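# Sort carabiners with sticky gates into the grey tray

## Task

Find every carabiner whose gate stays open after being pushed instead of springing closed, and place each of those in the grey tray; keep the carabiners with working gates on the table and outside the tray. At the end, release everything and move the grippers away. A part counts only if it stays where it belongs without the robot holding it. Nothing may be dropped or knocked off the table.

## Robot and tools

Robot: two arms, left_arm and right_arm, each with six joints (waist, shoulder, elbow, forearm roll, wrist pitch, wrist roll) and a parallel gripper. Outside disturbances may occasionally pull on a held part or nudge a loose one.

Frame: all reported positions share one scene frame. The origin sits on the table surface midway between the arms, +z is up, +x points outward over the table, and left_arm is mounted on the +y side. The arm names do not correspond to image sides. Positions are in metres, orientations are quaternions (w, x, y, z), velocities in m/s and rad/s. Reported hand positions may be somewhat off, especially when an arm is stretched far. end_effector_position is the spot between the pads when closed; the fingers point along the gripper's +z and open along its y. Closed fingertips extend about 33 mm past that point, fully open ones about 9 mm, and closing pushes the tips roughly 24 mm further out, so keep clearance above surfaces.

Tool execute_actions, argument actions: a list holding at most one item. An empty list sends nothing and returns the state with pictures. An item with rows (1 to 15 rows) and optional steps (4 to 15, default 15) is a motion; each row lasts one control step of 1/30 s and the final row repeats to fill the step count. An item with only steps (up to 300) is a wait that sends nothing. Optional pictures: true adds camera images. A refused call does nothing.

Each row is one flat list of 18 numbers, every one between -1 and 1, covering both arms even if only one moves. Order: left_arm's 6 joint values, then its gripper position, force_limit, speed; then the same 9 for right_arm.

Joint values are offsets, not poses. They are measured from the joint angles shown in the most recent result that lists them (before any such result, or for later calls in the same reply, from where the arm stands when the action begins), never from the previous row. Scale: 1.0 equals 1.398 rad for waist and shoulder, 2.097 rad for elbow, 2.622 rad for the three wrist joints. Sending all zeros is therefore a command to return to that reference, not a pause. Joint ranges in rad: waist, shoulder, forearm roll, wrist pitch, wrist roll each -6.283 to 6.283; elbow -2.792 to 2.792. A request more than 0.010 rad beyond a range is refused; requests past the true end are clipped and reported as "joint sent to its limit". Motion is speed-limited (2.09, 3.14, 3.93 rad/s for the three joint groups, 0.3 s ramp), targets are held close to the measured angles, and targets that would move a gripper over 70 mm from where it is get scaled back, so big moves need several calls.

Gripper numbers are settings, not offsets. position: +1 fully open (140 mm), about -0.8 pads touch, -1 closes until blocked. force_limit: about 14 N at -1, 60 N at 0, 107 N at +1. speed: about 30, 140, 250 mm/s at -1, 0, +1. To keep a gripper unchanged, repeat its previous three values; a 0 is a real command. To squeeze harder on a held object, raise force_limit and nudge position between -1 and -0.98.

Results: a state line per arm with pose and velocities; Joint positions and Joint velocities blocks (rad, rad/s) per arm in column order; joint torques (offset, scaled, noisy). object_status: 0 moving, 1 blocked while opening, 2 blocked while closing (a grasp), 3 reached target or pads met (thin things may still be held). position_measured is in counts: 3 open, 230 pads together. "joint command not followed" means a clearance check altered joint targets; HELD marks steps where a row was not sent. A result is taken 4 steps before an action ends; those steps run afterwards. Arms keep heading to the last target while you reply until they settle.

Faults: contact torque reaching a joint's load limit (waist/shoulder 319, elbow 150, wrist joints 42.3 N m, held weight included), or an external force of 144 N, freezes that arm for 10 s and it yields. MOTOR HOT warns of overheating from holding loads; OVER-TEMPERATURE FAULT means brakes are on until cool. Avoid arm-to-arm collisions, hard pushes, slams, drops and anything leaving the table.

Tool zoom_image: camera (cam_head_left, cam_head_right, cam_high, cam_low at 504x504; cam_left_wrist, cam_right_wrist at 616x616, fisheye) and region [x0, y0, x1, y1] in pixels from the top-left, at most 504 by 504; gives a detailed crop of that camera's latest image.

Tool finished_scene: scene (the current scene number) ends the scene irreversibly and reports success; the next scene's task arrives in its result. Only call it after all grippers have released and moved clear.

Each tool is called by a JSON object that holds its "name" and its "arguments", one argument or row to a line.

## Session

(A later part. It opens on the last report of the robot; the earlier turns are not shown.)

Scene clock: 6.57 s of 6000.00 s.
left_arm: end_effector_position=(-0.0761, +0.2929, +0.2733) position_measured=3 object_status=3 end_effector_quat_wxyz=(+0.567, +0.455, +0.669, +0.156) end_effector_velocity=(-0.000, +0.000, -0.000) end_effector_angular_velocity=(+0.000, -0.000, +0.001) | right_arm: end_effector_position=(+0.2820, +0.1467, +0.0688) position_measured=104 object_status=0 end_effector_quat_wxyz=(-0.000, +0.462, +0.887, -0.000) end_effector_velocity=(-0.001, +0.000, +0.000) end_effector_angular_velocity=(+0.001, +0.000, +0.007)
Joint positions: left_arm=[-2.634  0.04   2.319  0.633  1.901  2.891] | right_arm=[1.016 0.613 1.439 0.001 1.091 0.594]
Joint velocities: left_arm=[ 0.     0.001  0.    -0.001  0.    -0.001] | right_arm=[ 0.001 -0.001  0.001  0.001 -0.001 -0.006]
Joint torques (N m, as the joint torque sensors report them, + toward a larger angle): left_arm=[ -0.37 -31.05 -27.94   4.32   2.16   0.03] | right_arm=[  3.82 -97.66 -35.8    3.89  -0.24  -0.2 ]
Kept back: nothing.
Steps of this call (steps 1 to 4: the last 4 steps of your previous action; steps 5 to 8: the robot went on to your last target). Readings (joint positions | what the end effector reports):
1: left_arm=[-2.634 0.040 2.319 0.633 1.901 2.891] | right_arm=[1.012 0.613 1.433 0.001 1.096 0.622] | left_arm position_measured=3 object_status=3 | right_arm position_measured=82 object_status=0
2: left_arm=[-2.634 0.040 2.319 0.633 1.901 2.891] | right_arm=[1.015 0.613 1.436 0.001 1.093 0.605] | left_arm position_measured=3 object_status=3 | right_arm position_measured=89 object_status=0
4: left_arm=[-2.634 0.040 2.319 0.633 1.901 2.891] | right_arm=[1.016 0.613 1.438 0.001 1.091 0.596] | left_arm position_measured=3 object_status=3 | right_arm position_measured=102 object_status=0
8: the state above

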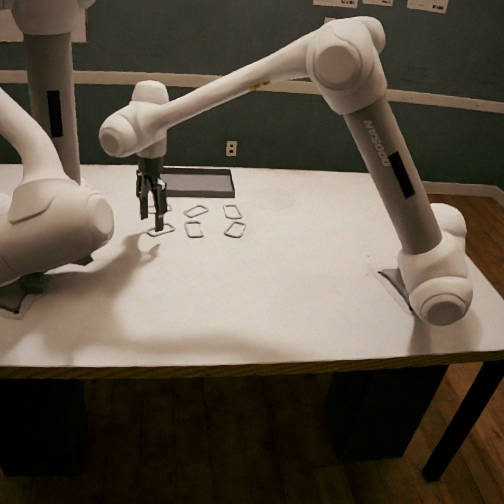

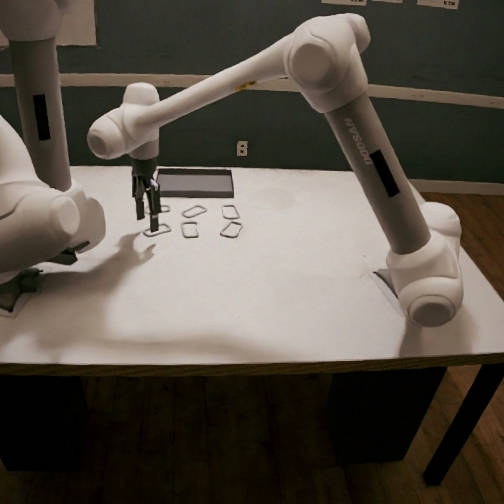

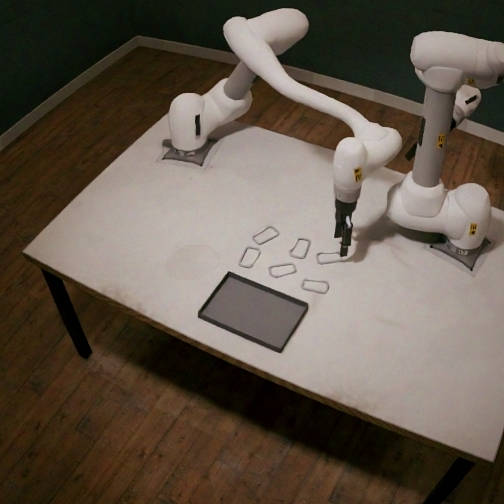

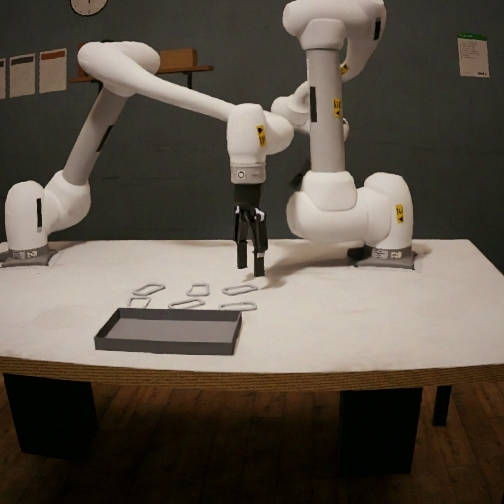

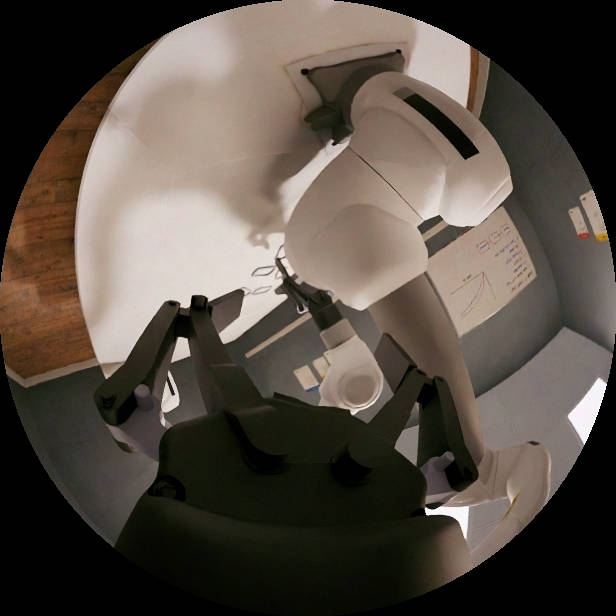

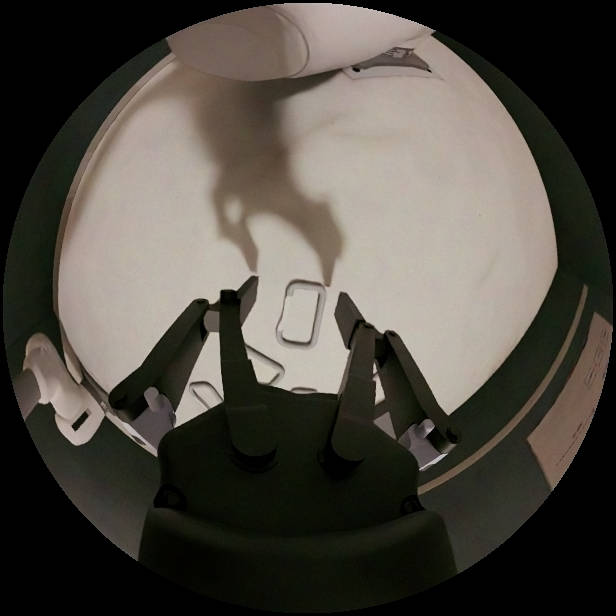

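{"name": "execute_actions", "arguments": {
  "actions": [
    {"rows":[[0,0,0,0,0,0,1,0,0,-0.035,-0.010,0.029,0,-0.018,-0.019,0.2,-0.5,0]],"steps":15}
  ],
  "pictures": true
}}

{"name": "zoom_image", "arguments": {
  "camera": "cam_right_wrist",
  "region": [200, 200, 420, 420]
}}

{"name": "zoom_image", "arguments": {
  "camera": "cam_low",
  "region": [180, 220, 320, 320]
}}

Scene clock: 7.43 s of 6000.00 s.
left_arm: end_effector_position=(-0.0761, +0.2929, +0.2733) position_measured=3 object_status=3 end_effector_quat_wxyz=(+0.567, +0.455, +0.669, +0.156) end_effector_velocity=(-0.000, -0.000, -0.000) end_effector_angular_velocity=(+0.000, -0.002, -0.001) | right_arm: end_effector_position=(+0.3128, +0.1149, +0.0510) position_measured=104 object_status=3 end_effector_quat_wxyz=(-0.000, +0.461, +0.887, -0.000) end_effector_velocity=(+0.005, -0.004, -0.001) end_effector_angular_velocity=(+0.002, -0.001, +0.000)
Joint positions: left_arm=[-2.634  0.04   2.319  0.633  1.901  2.891] | right_arm=[0.968 0.599 1.499 0.001 1.044 0.544]
Joint velocities: left_arm=[-0.001  0.002  0.     0.    -0.    -0.   ] | right_arm=[-0.007 -0.003  0.009  0.    -0.007 -0.008]
Joint torques (N m, as the joint torque sensors report them, + toward a larger angle): left_arm=[  0.34 -30.83 -27.73   4.38   2.23  -0.04] | right_arm=[  1.57 -96.43 -34.39   3.71  -0.17  -0.21]
Steps of this call (steps 1 to 15: the robot went on to your last target; steps 16 to 26: the first 11 steps of this action). Readings (joint positions | what the end effector reports):
16: left_arm=[-2.634 0.040 2.319 0.633 1.901 2.891] | right_arm=[1.016 0.613 1.439 0.001 1.091 0.593] | left_arm position_measured=3 object_status=3 | right_arm position_measured=104 object_status=3
17: left_arm=[-2.634 0.040 2.319 0.633 1.901 2.891] | right_arm=[1.013 0.612 1.443 0.001 1.087 0.589] | left_arm position_measured=3 object_status=3 | right_arm position_measured=104 object_status=3
19: left_arm=[-2.634 0.040 2.319 0.633 1.901 2.891] | right_arm=[0.990 0.605 1.472 0.001 1.065 0.566] | left_arm position_measured=3 object_status=3 | right_arm position_measured=104 object_status=3
23: left_arm=[-2.634 0.040 2.319 0.633 1.901 2.891] | right_arm=[0.969 0.599 1.497 0.001 1.045 0.546] | left_arm position_measured=3 object_status=3 | right_arm position_measured=104 object_status=3
26: the state above

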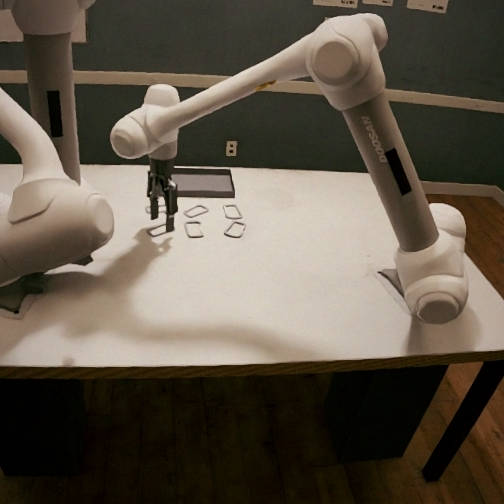

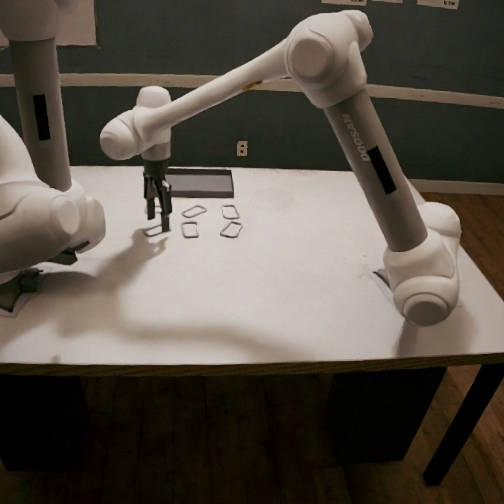

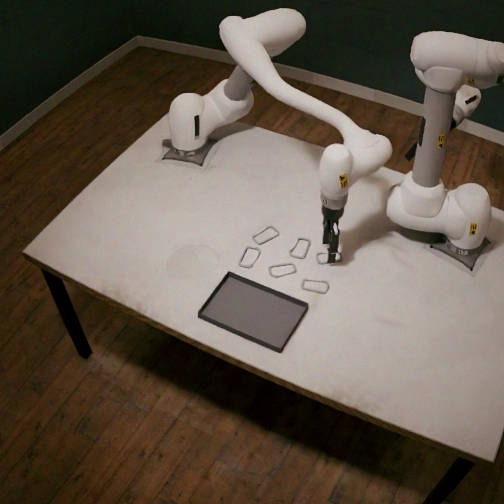

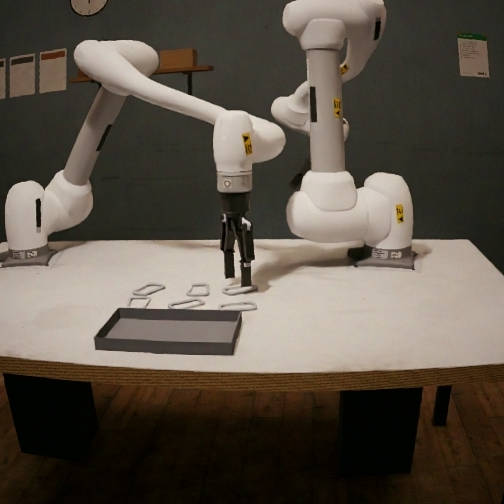

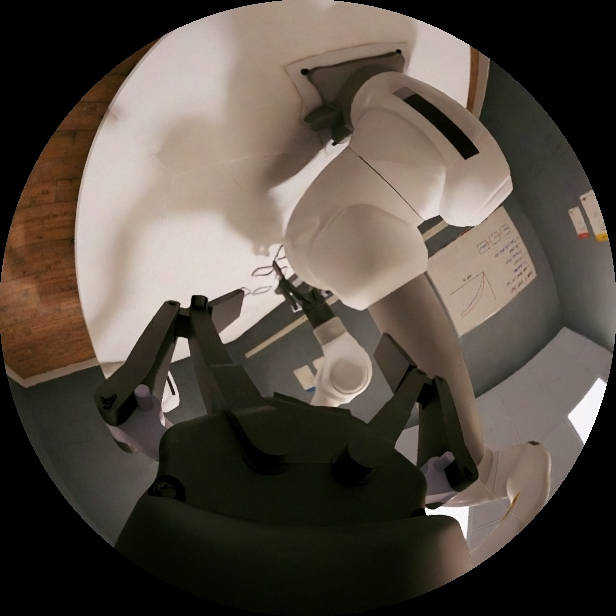

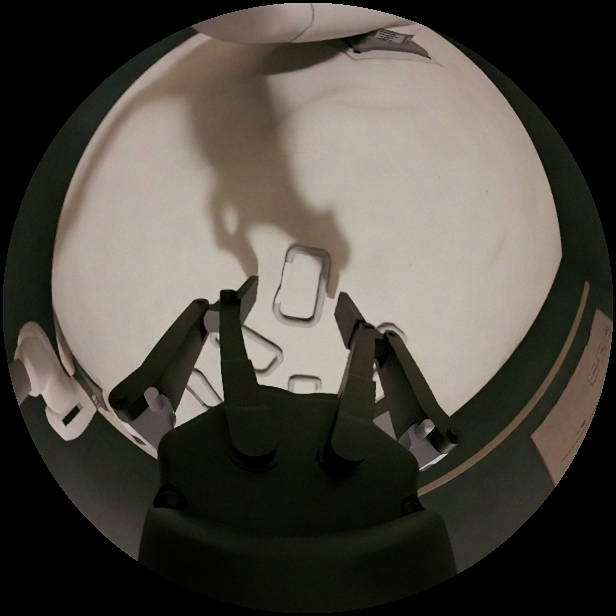

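Region (200, 200, 420, 420) of cam_right_wrist's 616x616 image, scaled by 2.291, with more detail than that image has.

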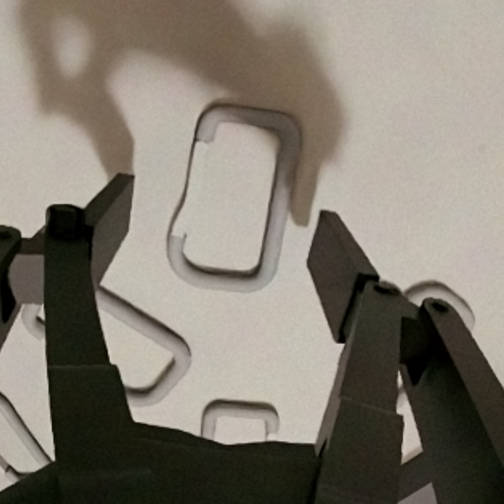

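Region (180, 220, 320, 320) of cam_low's 504x504 image, scaled by 3.600, with more detail than that image has; it fills the top 360 rows of this view, and the rest is white.

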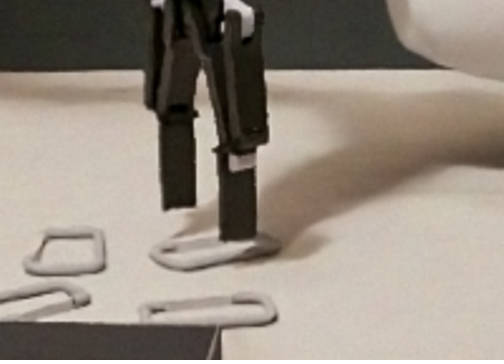

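{"name": "execute_actions", "arguments": {
  "actions": [
    {"rows":[[0,0,0,0,0,0,1,0,0,0,0.0077,0.0041,0,-0.0074,0,0.2,-0.5,0]],"steps":12}
  ]
}}

{"name": "execute_actions", "arguments": {
  "actions": [
    {"rows":[[0,0,0,0,0,0,1,0,0,0,0.0077,0.0041,0,-0.0074,0,-1,-0.5,-0.5]],"steps":15}
  ]
}}

{"name": "execute_actions", "arguments": {
  "actions": [
    {"steps":20}
  ],
  "pictures": true
}}

{"name": "zoom_image", "arguments": {
  "camera": "cam_right_wrist",
  "region": [200, 200, 420, 420]
}}

Scene clock: 8.07 s of 6000.00 s.
left_arm: end_effector_position=(-0.0761, +0.2929, +0.2733) position_measured=3 object_status=3 end_effector_quat_wxyz=(+0.567, +0.455, +0.669, +0.156) end_effector_velocity=(-0.000, +0.000, -0.000) end_effector_angular_velocity=(-0.001, +0.000, -0.001) | right_arm: end_effector_position=(+0.3132, +0.1147, +0.0386) position_measured=104 object_status=3 end_effector_quat_wxyz=(-0.000, +0.461, +0.887, +0.000) end_effector_velocity=(-0.001, +0.001, -0.008) end_effector_angular_velocity=(-0.000, -0.000, -0.000)
Joint positions: left_arm=[-2.634  0.04   2.319  0.633  1.901  2.891] | right_arm=[0.967 0.609 1.507 0.001 1.025 0.544]
Joint velocities: left_arm=[-0.002  0.    -0.    -0.     0.    -0.001] | right_arm=[ 0.002  0.007  0.005 -0.001 -0.011  0.003]
Joint torques (N m, as the joint torque sensors report them, + toward a larger angle): left_arm=[ -0.21 -30.94 -28.21   4.39   2.31   0.12] | right_arm=[  3.33 -97.48 -33.74   3.96  -0.12  -0.18]
Steps of this call (steps 1 to 4: the last 4 steps of your previous action; steps 5 to 11: the robot went on to your last target; steps 12 to 19: the first 8 steps of this action). Readings (joint positions | what the end effector reports):
12: left_arm=[-2.634 0.040 2.319 0.633 1.901 2.891] | right_arm=[0.967 0.599 1.499 0.001 1.043 0.544] | left_arm position_measured=3 object_status=3 | right_arm position_measured=104 object_status=3
13: left_arm=[-2.634 0.040 2.319 0.633 1.901 2.891] | right_arm=[0.967 0.600 1.501 0.001 1.039 0.544] | left_arm position_measured=3 object_status=3 | right_arm position_measured=104 object_status=3
15: left_arm=[-2.634 0.040 2.319 0.633 1.901 2.891] | right_arm=[0.967 0.606 1.505 0.001 1.030 0.544] | left_arm position_measured=3 object_status=3 | right_arm position_measured=104 object_status=3
19: the state above

Scene clock: 18.47 s of 6000.00 s.
left_arm: end_effector_position=(-0.0761, +0.2929, +0.2733) position_measured=3 object_status=3 end_effector_quat_wxyz=(+0.567, +0.455, +0.669, +0.156) end_effector_velocity=(+0.000, -0.000, +0.000) end_effector_angular_velocity=(+0.000, -0.000, -0.001) | right_arm: end_effector_position=(+0.3135, +0.1160, +0.0327) position_measured=184 object_status=2 end_effector_quat_wxyz=(-0.000, +0.462, +0.887, +0.001) end_effector_velocity=(+0.000, -0.000, +0.000) end_effector_angular_velocity=(+0.000, -0.000, -0.001)
Joint positions: left_arm=[-2.634  0.04   2.319  0.633  1.901  2.891] | right_arm=[0.968 0.615 1.51  0.001 1.014 0.544]
Joint velocities: left_arm=[ 0.    -0.     0.     0.001 -0.     0.001] | right_arm=[-0.    -0.001  0.    -0.     0.     0.001]
Joint torques (N m, as the joint torque sensors report them, + toward a larger angle): left_arm=[  0.09 -30.96 -27.81   4.38   2.32   0.05] | right_arm=[ -2.02 -72.55 -25.5    1.93  -3.9   -0.41]
FORCE FAULT: contact force on the right arm reached its limit, and that arm stopped for 10 seconds. The contact can be on any part of that arm, not only on its tool. That arm's remaining commands of this call were not run. That arm holds still and accepts commands again. Move the arm away from the contact; if what it grips holds it there, let go first. Pushing or pulling that hard again can fault the arm again.
Kept back: nothing.
The stop of the right arm began at step 12 of this call (marked STOPPED below). From that step on that arm followed nothing that you had sent. 8 of its steps, steps kept back included, did not run and will not run. The other arm was sent all steps of this action in this call, none kept back. Nothing is kept back now, and the robot has no last target.
Steps of this call (steps 1 to 4: the last 4 steps of your previous action; steps 5 to 15: the first 11 steps of this action, its rows measured from where the robot was after step 4; steps 16 to 19: the last 4 steps of this action, not kept back; steps 20 to 312: the stop continued). Readings (joint positions | what the end effector reports):
4: left_arm=[-2.634 0.040 2.319 0.633 1.901 2.891] | right_arm=[0.968 0.610 1.507 0.001 1.025 0.544] | left_arm position_measured=3 object_status=3 | right_arm position_measured=104 object_status=3
5: left_arm=[-2.634 0.040 2.319 0.633 1.901 2.891] | right_arm=[0.968 0.610 1.507 0.001 1.025 0.544] | left_arm position_measured=3 object_status=3 | right_arm position_measured=104 object_status=0
6: left_arm=[-2.634 0.040 2.319 0.633 1.901 2.891] | right_arm=[0.968 0.612 1.509 0.001 1.020 0.544] | left_arm position_measured=3 object_status=3 | right_arm position_measured=105 object_status=0
8: left_arm=[-2.634 0.040 2.319 0.633 1.901 2.891] | right_arm=[0.968 0.617 1.514 0.001 1.011 0.544] | left_arm position_measured=3 object_status=3 | right_arm position_measured=115 object_status=0
12: left_arm=[-2.634 0.040 2.319 0.633 1.901 2.891] | right_arm=[0.968 0.618 1.513 0.001 1.009 0.544] | left_arm position_measured=3 object_status=3 | right_arm position_measured=124 object_status=0 STOPPED (the right arm)
312: the state above

Scene clock: 18.50 s of 6000.00 s.
left_arm: end_effector_position=(-0.0761, +0.2929, +0.2733) position_measured=3 object_status=3 end_effector_quat_wxyz=(+0.567, +0.455, +0.669, +0.156) end_effector_velocity=(+0.000, -0.000, +0.000) end_effector_angular_velocity=(+0.001, +0.000, +0.001) | right_arm: end_effector_position=(+0.3135, +0.1160, +0.0327) position_measured=184 object_status=2 end_effector_quat_wxyz=(-0.000, +0.462, +0.887, +0.001) end_effector_velocity=(+0.000, -0.000, -0.000) end_effector_angular_velocity=(-0.000, +0.000, -0.001)
Joint positions: left_arm=[-2.634  0.04   2.319  0.633  1.901  2.891] | right_arm=[0.968 0.615 1.51  0.001 1.015 0.544]
Joint velocities: left_arm=[ 0.002 -0.    -0.     0.    -0.     0.001] | right_arm=[-0. -0.  0.  0. -0.  0.]
Joint torques (N m, as the joint torque sensors report them, + toward a larger angle): left_arm=[ -0.18 -31.25 -27.94   4.42   2.2   -0.01] | right_arm=[  0.49 -73.25 -25.34   2.04  -3.79  -0.26]
Kept back: nothing.
A stop began in an earlier call of the same reply, so what this call sent did not run. Send another action.
Steps of this call (step 1: nothing new was sent). Readings (joint positions | what the end effector reports):
1: the state above

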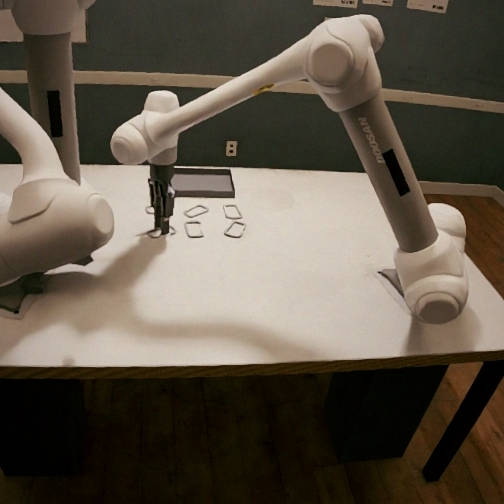

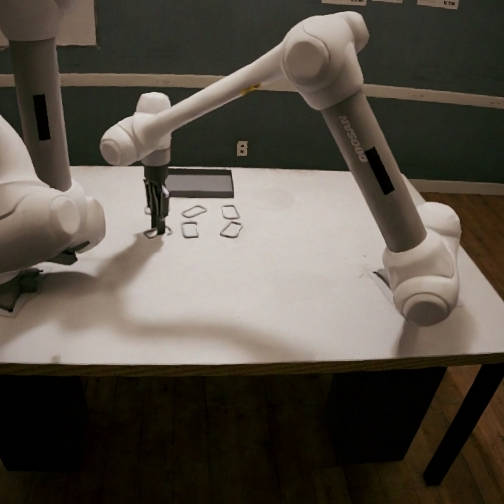

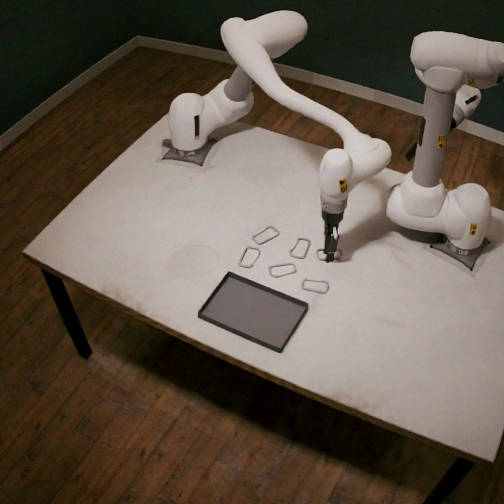

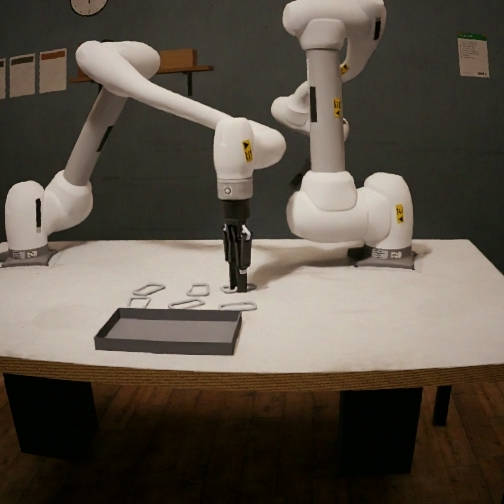

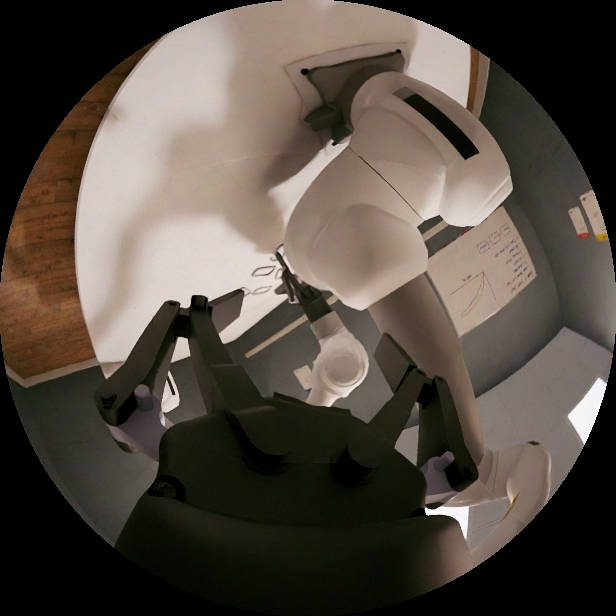

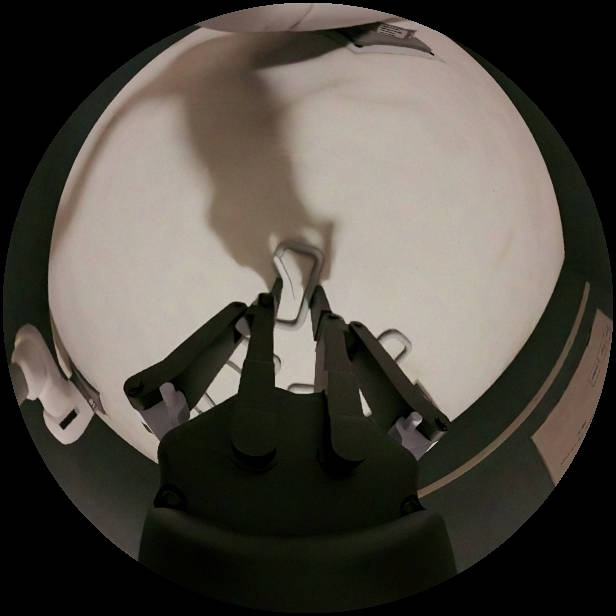

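Region (200, 200, 420, 420) of cam_right_wrist's 616x616 image, scaled by 2.291, with more detail than that image has.

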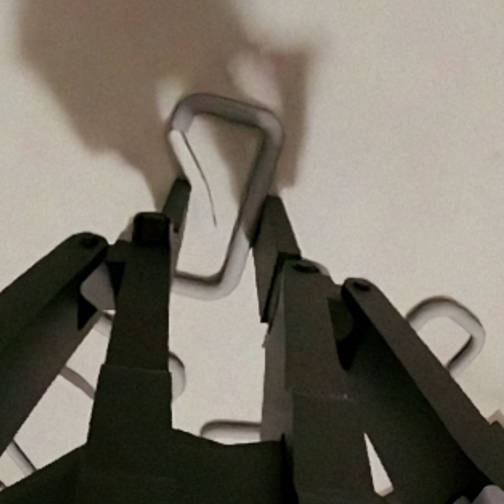

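{"name": "execute_actions", "arguments": {
  "actions": [
    {"rows":[[0,0,0,0,0,0,1,0,0,0,-0.004,-0.002,0,0.004,0,0.2,-0.5,0]],"steps":15}
  ],
  "pictures": true
}}

{"name": "zoom_image", "arguments": {
  "camera": "cam_right_wrist",
  "region": [200, 200, 420, 420]
}}

Scene clock: 19.03 s of 6000.00 s.
left_arm: end_effector_position=(-0.0761, +0.2929, +0.2733) position_measured=3 object_status=3 end_effector_quat_wxyz=(+0.567, +0.455, +0.669, +0.156) end_effector_velocity=(-0.000, +0.000, -0.000) end_effector_angular_velocity=(+0.002, -0.000, -0.001) | right_arm: end_effector_position=(+0.3134, +0.1158, +0.0393) position_measured=113 object_status=0 end_effector_quat_wxyz=(-0.000, +0.462, +0.887, +0.001) end_effector_velocity=(+0.000, +0.000, +0.002) end_effector_angular_velocity=(+0.001, +0.000, -0.001)
Joint positions: left_arm=[-2.634  0.04   2.319  0.633  1.901  2.891] | right_arm=[0.968 0.609 1.505 0.001 1.025 0.544]
Joint velocities: left_arm=[-0.     0.     0.    -0.    -0.     0.002] | right_arm=[-0.    -0.001 -0.001  0.001  0.001  0.001]
Joint torques (N m, as the joint torque sensors report them, + toward a larger angle): left_arm=[ -0.79 -31.5  -27.52   4.46   2.25   0.  ] | right_arm=[  4.31 -96.22 -33.7    3.77  -0.08  -0.33]
Steps of this call (steps 1 to 5: nothing new was sent; steps 6 to 16: the first 11 steps of this action). Readings (joint positions | what the end effector reports):
6: left_arm=[-2.634 0.040 2.319 0.633 1.901 2.891] | right_arm=[0.968 0.615 1.510 0.001 1.015 0.544] | left_arm position_measured=3 object_status=3 | right_arm position_measured=184 object_status=0
7: left_arm=[-2.634 0.040 2.319 0.633 1.901 2.891] | right_arm=[0.968 0.614 1.509 0.001 1.017 0.544] | left_arm position_measured=3 object_status=3 | right_arm position_measured=184 object_status=0
9: left_arm=[-2.634 0.040 2.319 0.633 1.901 2.891] | right_arm=[0.968 0.611 1.507 0.001 1.022 0.544] | left_arm position_measured=3 object_status=3 | right_arm position_measured=166 object_status=0
13: left_arm=[-2.634 0.040 2.319 0.633 1.901 2.891] | right_arm=[0.968 0.609 1.506 0.001 1.025 0.544] | left_arm position_measured=3 object_status=3 | right_arm position_measured=136 object_status=0
16: the state above

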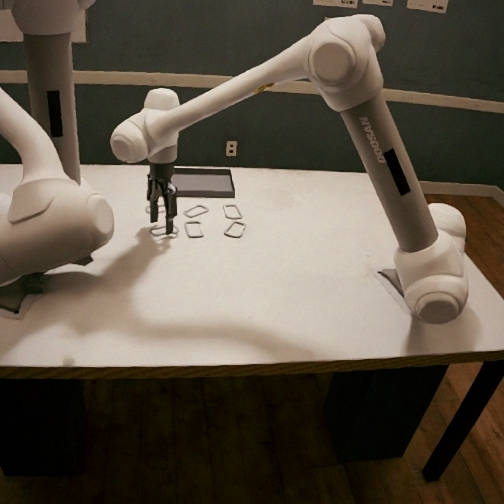

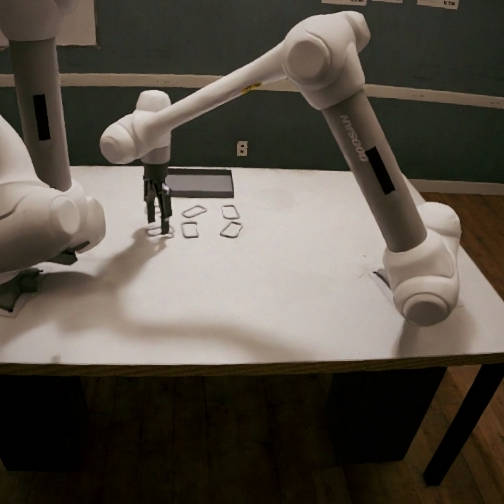

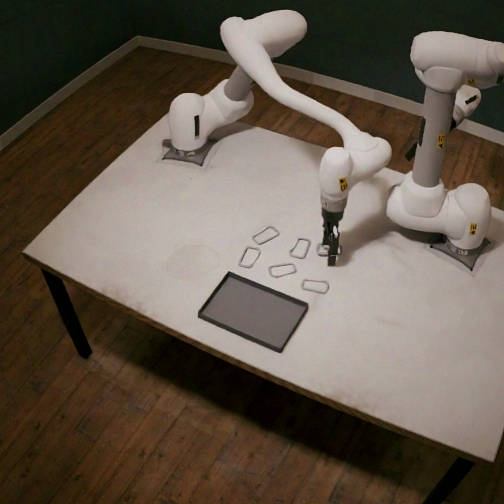

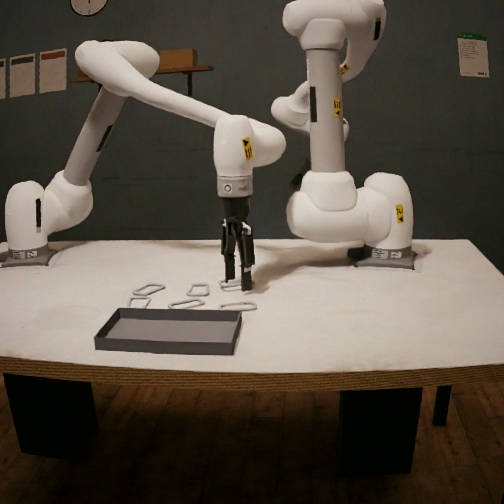

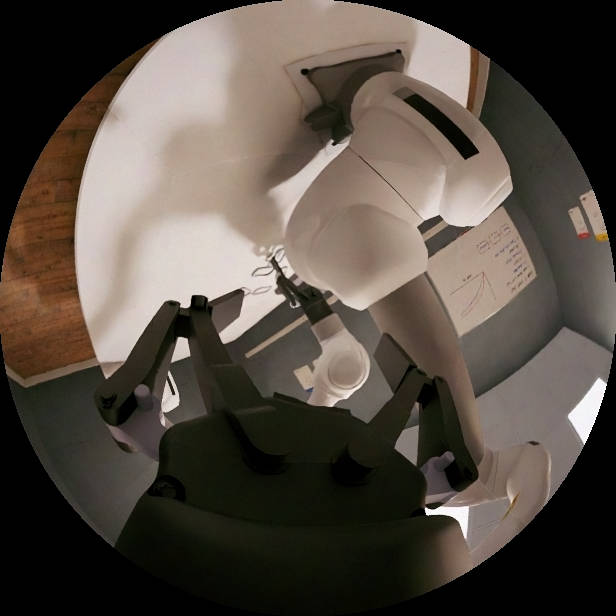

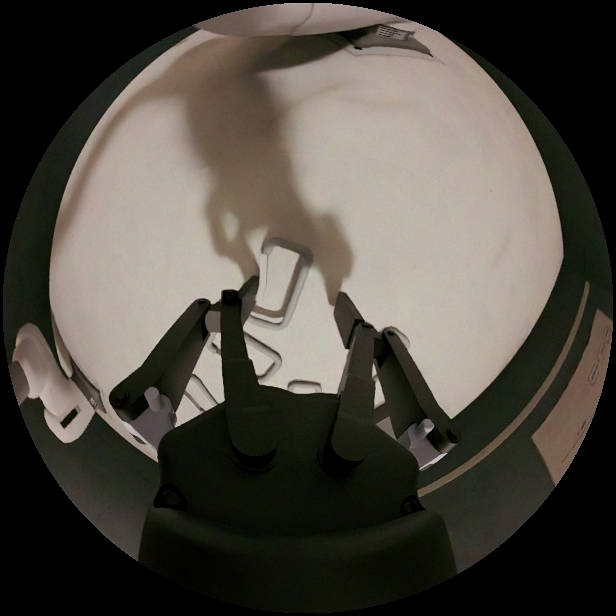

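Region (200, 200, 420, 420) of cam_right_wrist's 616x616 image, scaled by 2.291, with more detail than that image has.

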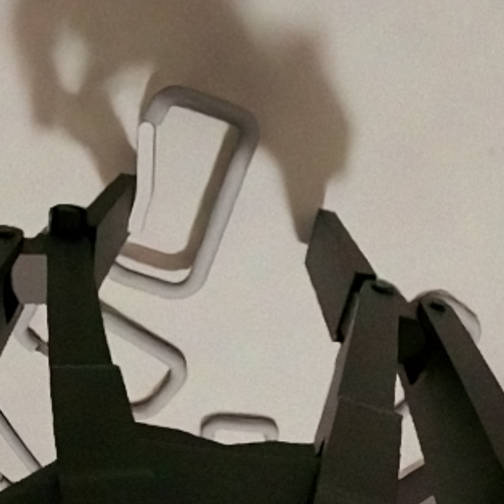

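{"name": "execute_actions", "arguments": {
  "actions": [
    {"rows":[[0,0,0,0,0,0,1,0,0,0,-0.0175,-0.0095,0,0.017,0,0.2,-0.5,0],[0,0,0,0,0,0,1,0,0,0,-0.0175,-0.0095,0,0.017,0,0.2,-0.5,0],[0,0,0,0,0,0,1,0,0,0,-0.0175,-0.0095,0,0.017,0,0.2,-0.5,0],[0,0,0,0,0,0,1,0,0,0,-0.0175,-0.0095,0,0.017,0,0.2,-0.5,0],[0,0,0,0,0,0,1,0,0,0,-0.0175,-0.0095,0,0.017,0,0.2,-0.5,0],[0,0,0,0,0,0,1,0,0,0,-0.0175,-0.0095,0,0.017,0,0.2,-0.5,0],[0,0,0,0,0,0,1,0,0,-0.055,-0.119,0.101,0,-0.016,-0.455,0.2,-0.5,0]],"steps":15}
  ]
}}

{"name": "execute_actions", "arguments": {
  "actions": [
    {"steps":16}
  ],
  "pictures": true
}}

{"name": "zoom_image", "arguments": {
  "camera": "cam_right_wrist",
  "region": [200, 180, 420, 400]
}}

Scene clock: 19.97 s of 6000.00 s.
left_arm: end_effector_position=(-0.0761, +0.2929, +0.2733) position_measured=3 object_status=3 end_effector_quat_wxyz=(+0.567, +0.455, +0.669, +0.156) end_effector_velocity=(+0.000, -0.000, +0.000) end_effector_angular_velocity=(-0.001, +0.001, +0.001) | right_arm: end_effector_position=(+0.3157, +0.1011, +0.0704) position_measured=104 object_status=3 end_effector_quat_wxyz=(-0.000, +0.415, +0.910, +0.003) end_effector_velocity=(+0.037, -0.221, +0.021) end_effector_angular_velocity=(+0.018, -0.020, +1.511)
Joint positions: left_arm=[-2.634  0.04   2.319  0.633  1.901  2.891] | right_arm=[0.958 0.564 1.518 0.001 1.053 0.432]
Joint velocities: left_arm=[ 0.    -0.    -0.     0.     0.    -0.001] | right_arm=[-0.152 -0.298  0.457 -0.    -0.183 -1.663]
Joint torques (N m, as the joint torque sensors report them, + toward a larger angle): left_arm=[ -0.04 -31.02 -28.2    4.3    2.19   0.12] | right_arm=[  -2.13 -102.89  -31.85    3.39    0.14   -0.25]
Steps of this call (steps 1 to 4: the last 4 steps of your previous action; steps 5 to 15: the robot went on to your last target; steps 16 to 17: nothing new was sent; steps 18 to 28: the first 11 steps of this action). Readings (joint positions | what the end effector reports):
18: left_arm=[-2.634 0.040 2.319 0.633 1.901 2.891] | right_arm=[0.968 0.609 1.505 0.001 1.025 0.544] | left_arm position_measured=3 object_status=3 | right_arm position_measured=104 object_status=3
19: left_arm=[-2.634 0.040 2.319 0.633 1.901 2.891] | right_arm=[0.968 0.606 1.503 0.001 1.031 0.544] | left_arm position_measured=3 object_status=3 | right_arm position_measured=104 object_status=3
21: left_arm=[-2.634 0.040 2.319 0.633 1.901 2.891] | right_arm=[0.968 0.592 1.492 0.001 1.055 0.544] | left_arm position_measured=3 object_status=3 | right_arm position_measured=104 object_status=3
25: left_arm=[-2.634 0.040 2.319 0.633 1.901 2.891] | right_arm=[0.967 0.584 1.489 0.001 1.066 0.537] | left_arm position_measured=3 object_status=3 | right_arm position_measured=104 object_status=3
28: the state above

Scene clock: 20.50 s of 6000.00 s.
left_arm: end_effector_position=(-0.0761, +0.2929, +0.2733) position_measured=3 object_status=3 end_effector_quat_wxyz=(+0.567, +0.455, +0.669, +0.156) end_effector_velocity=(-0.000, +0.000, -0.000) end_effector_angular_velocity=(+0.001, -0.001, -0.001) | right_arm: end_effector_position=(+0.3232, -0.0013, +0.0696) position_measured=104 object_status=3 end_effector_quat_wxyz=(-0.001, -0.077, +0.997, -0.000) end_effector_velocity=(-0.000, -0.002, -0.001) end_effector_angular_velocity=(-0.001, +0.001, +0.040)
Joint positions: left_arm=[-2.634  0.04   2.319  0.633  1.901  2.891] | right_arm=[ 0.891  0.443  1.717  0.001  0.983 -0.646]
Joint velocities: left_arm=[-0.001  0.001  0.    -0.    -0.     0.001] | right_arm=[-0.002 -0.001  0.005  0.    -0.003 -0.041]
Joint torques (N m, as the joint torque sensors report them, + toward a larger angle): left_arm=[ -0.1  -31.22 -27.91   4.35   2.27  -0.07] | right_arm=[  3.29 -75.17 -34.07   3.88  -0.18  -0.3 ]
Kept back: nothing.
Steps of this call (steps 1 to 4: the last 4 steps of your previous action; steps 5 to 16: the robot went on to your last target). Readings (joint positions | what the end effector reports):
1: left_arm=[-2.634 0.040 2.319 0.633 1.901 2.891] | right_arm=[0.952 0.553 1.535 0.001 1.047 0.368] | left_arm position_measured=3 object_status=3 | right_arm position_measured=104 object_status=3
2: left_arm=[-2.634 0.040 2.319 0.633 1.901 2.891] | right_arm=[0.945 0.540 1.556 0.001 1.039 0.289] | left_arm position_measured=3 object_status=3 | right_arm position_measured=104 object_status=3
4: left_arm=[-2.634 0.040 2.319 0.633 1.901 2.891] | right_arm=[0.931 0.515 1.597 0.001 1.025 0.103] | left_arm position_measured=3 object_status=3 | right_arm position_measured=104 object_status=3
8: left_arm=[-2.634 0.040 2.319 0.633 1.901 2.891] | right_arm=[0.909 0.475 1.664 0.001 1.002 -0.294] | left_arm position_measured=3 object_status=3 | right_arm position_measured=104 object_status=3
16: the state above

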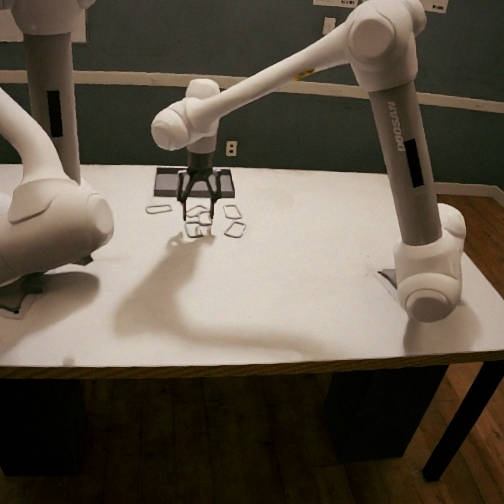

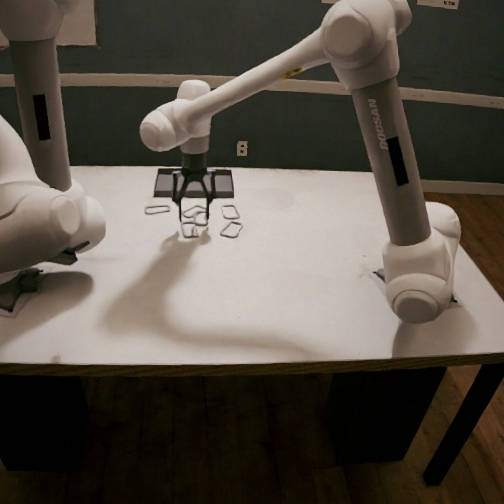

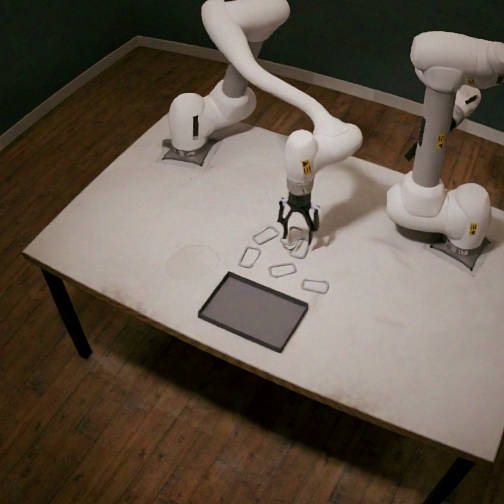

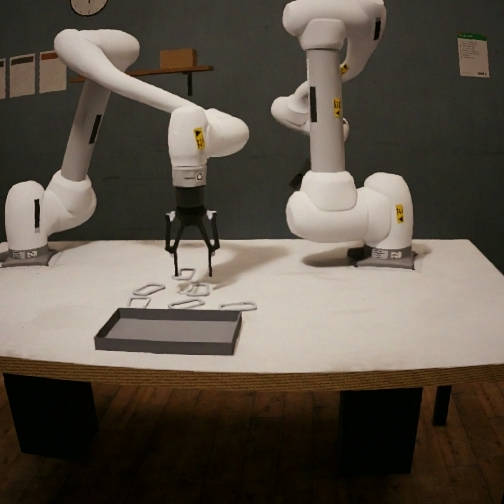

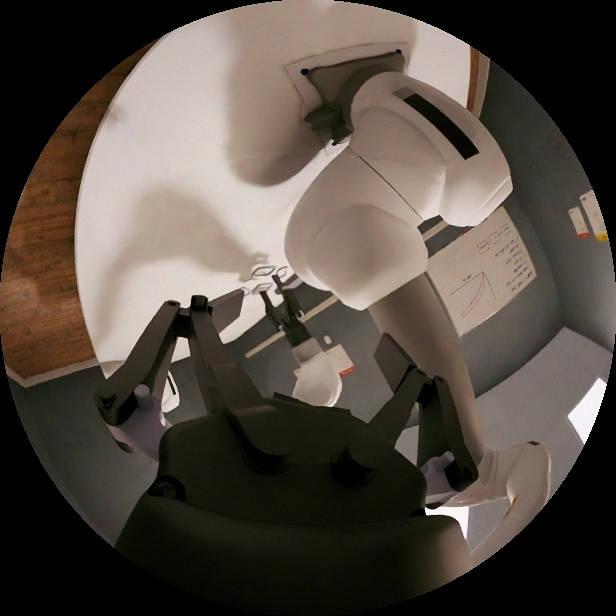

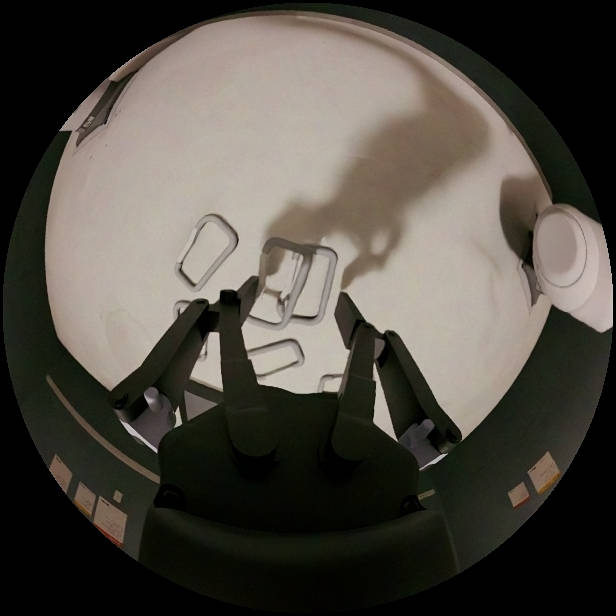

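Region (200, 180, 420, 400) of cam_right_wrist's 616x616 image, scaled by 2.291, with more detail than that image has.

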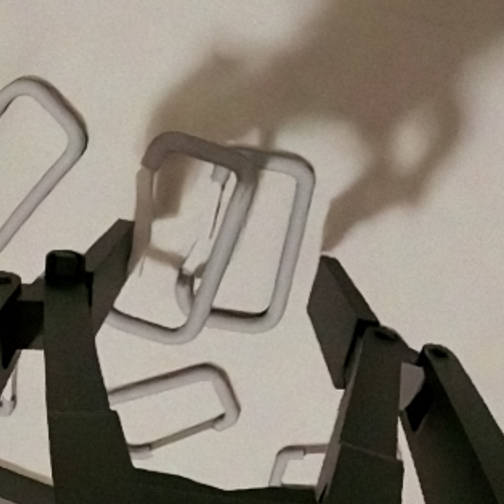

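{"name": "zoom_image", "arguments": {
  "camera": "cam_low",
  "region": [120, 220, 270, 320]
}}

{"name": "zoom_image", "arguments": {
  "camera": "cam_head_right",
  "region": [130, 170, 260, 260]
}}

{"name": "zoom_image", "arguments": {
  "camera": "cam_high",
  "region": [230, 190, 350, 290]
}}

Region (120, 220, 270, 320) of cam_low's 504x504 image, scaled by 3.360, with more detail than that image has.

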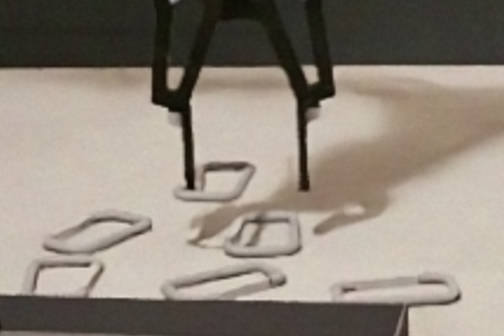

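Region (130, 170, 260, 260) of cam_head_right's 504x504 image, scaled by 3.877, with more detail than that image has; it fills the top 349 rows of this view, and the rest is white.

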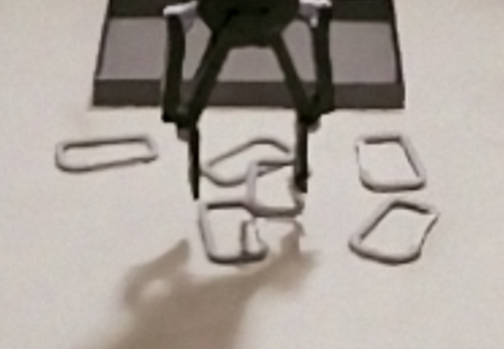

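Region (230, 190, 350, 290) of cam_high's 504x504 image, scaled by 4.200, with more detail than that image has.

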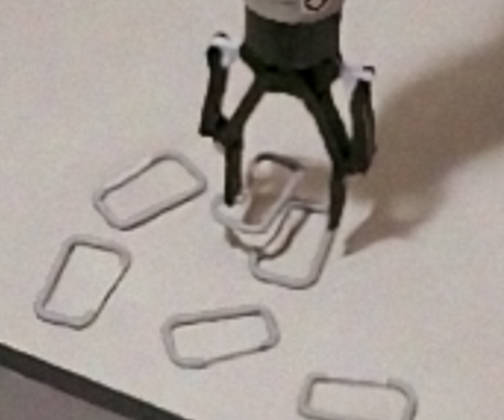

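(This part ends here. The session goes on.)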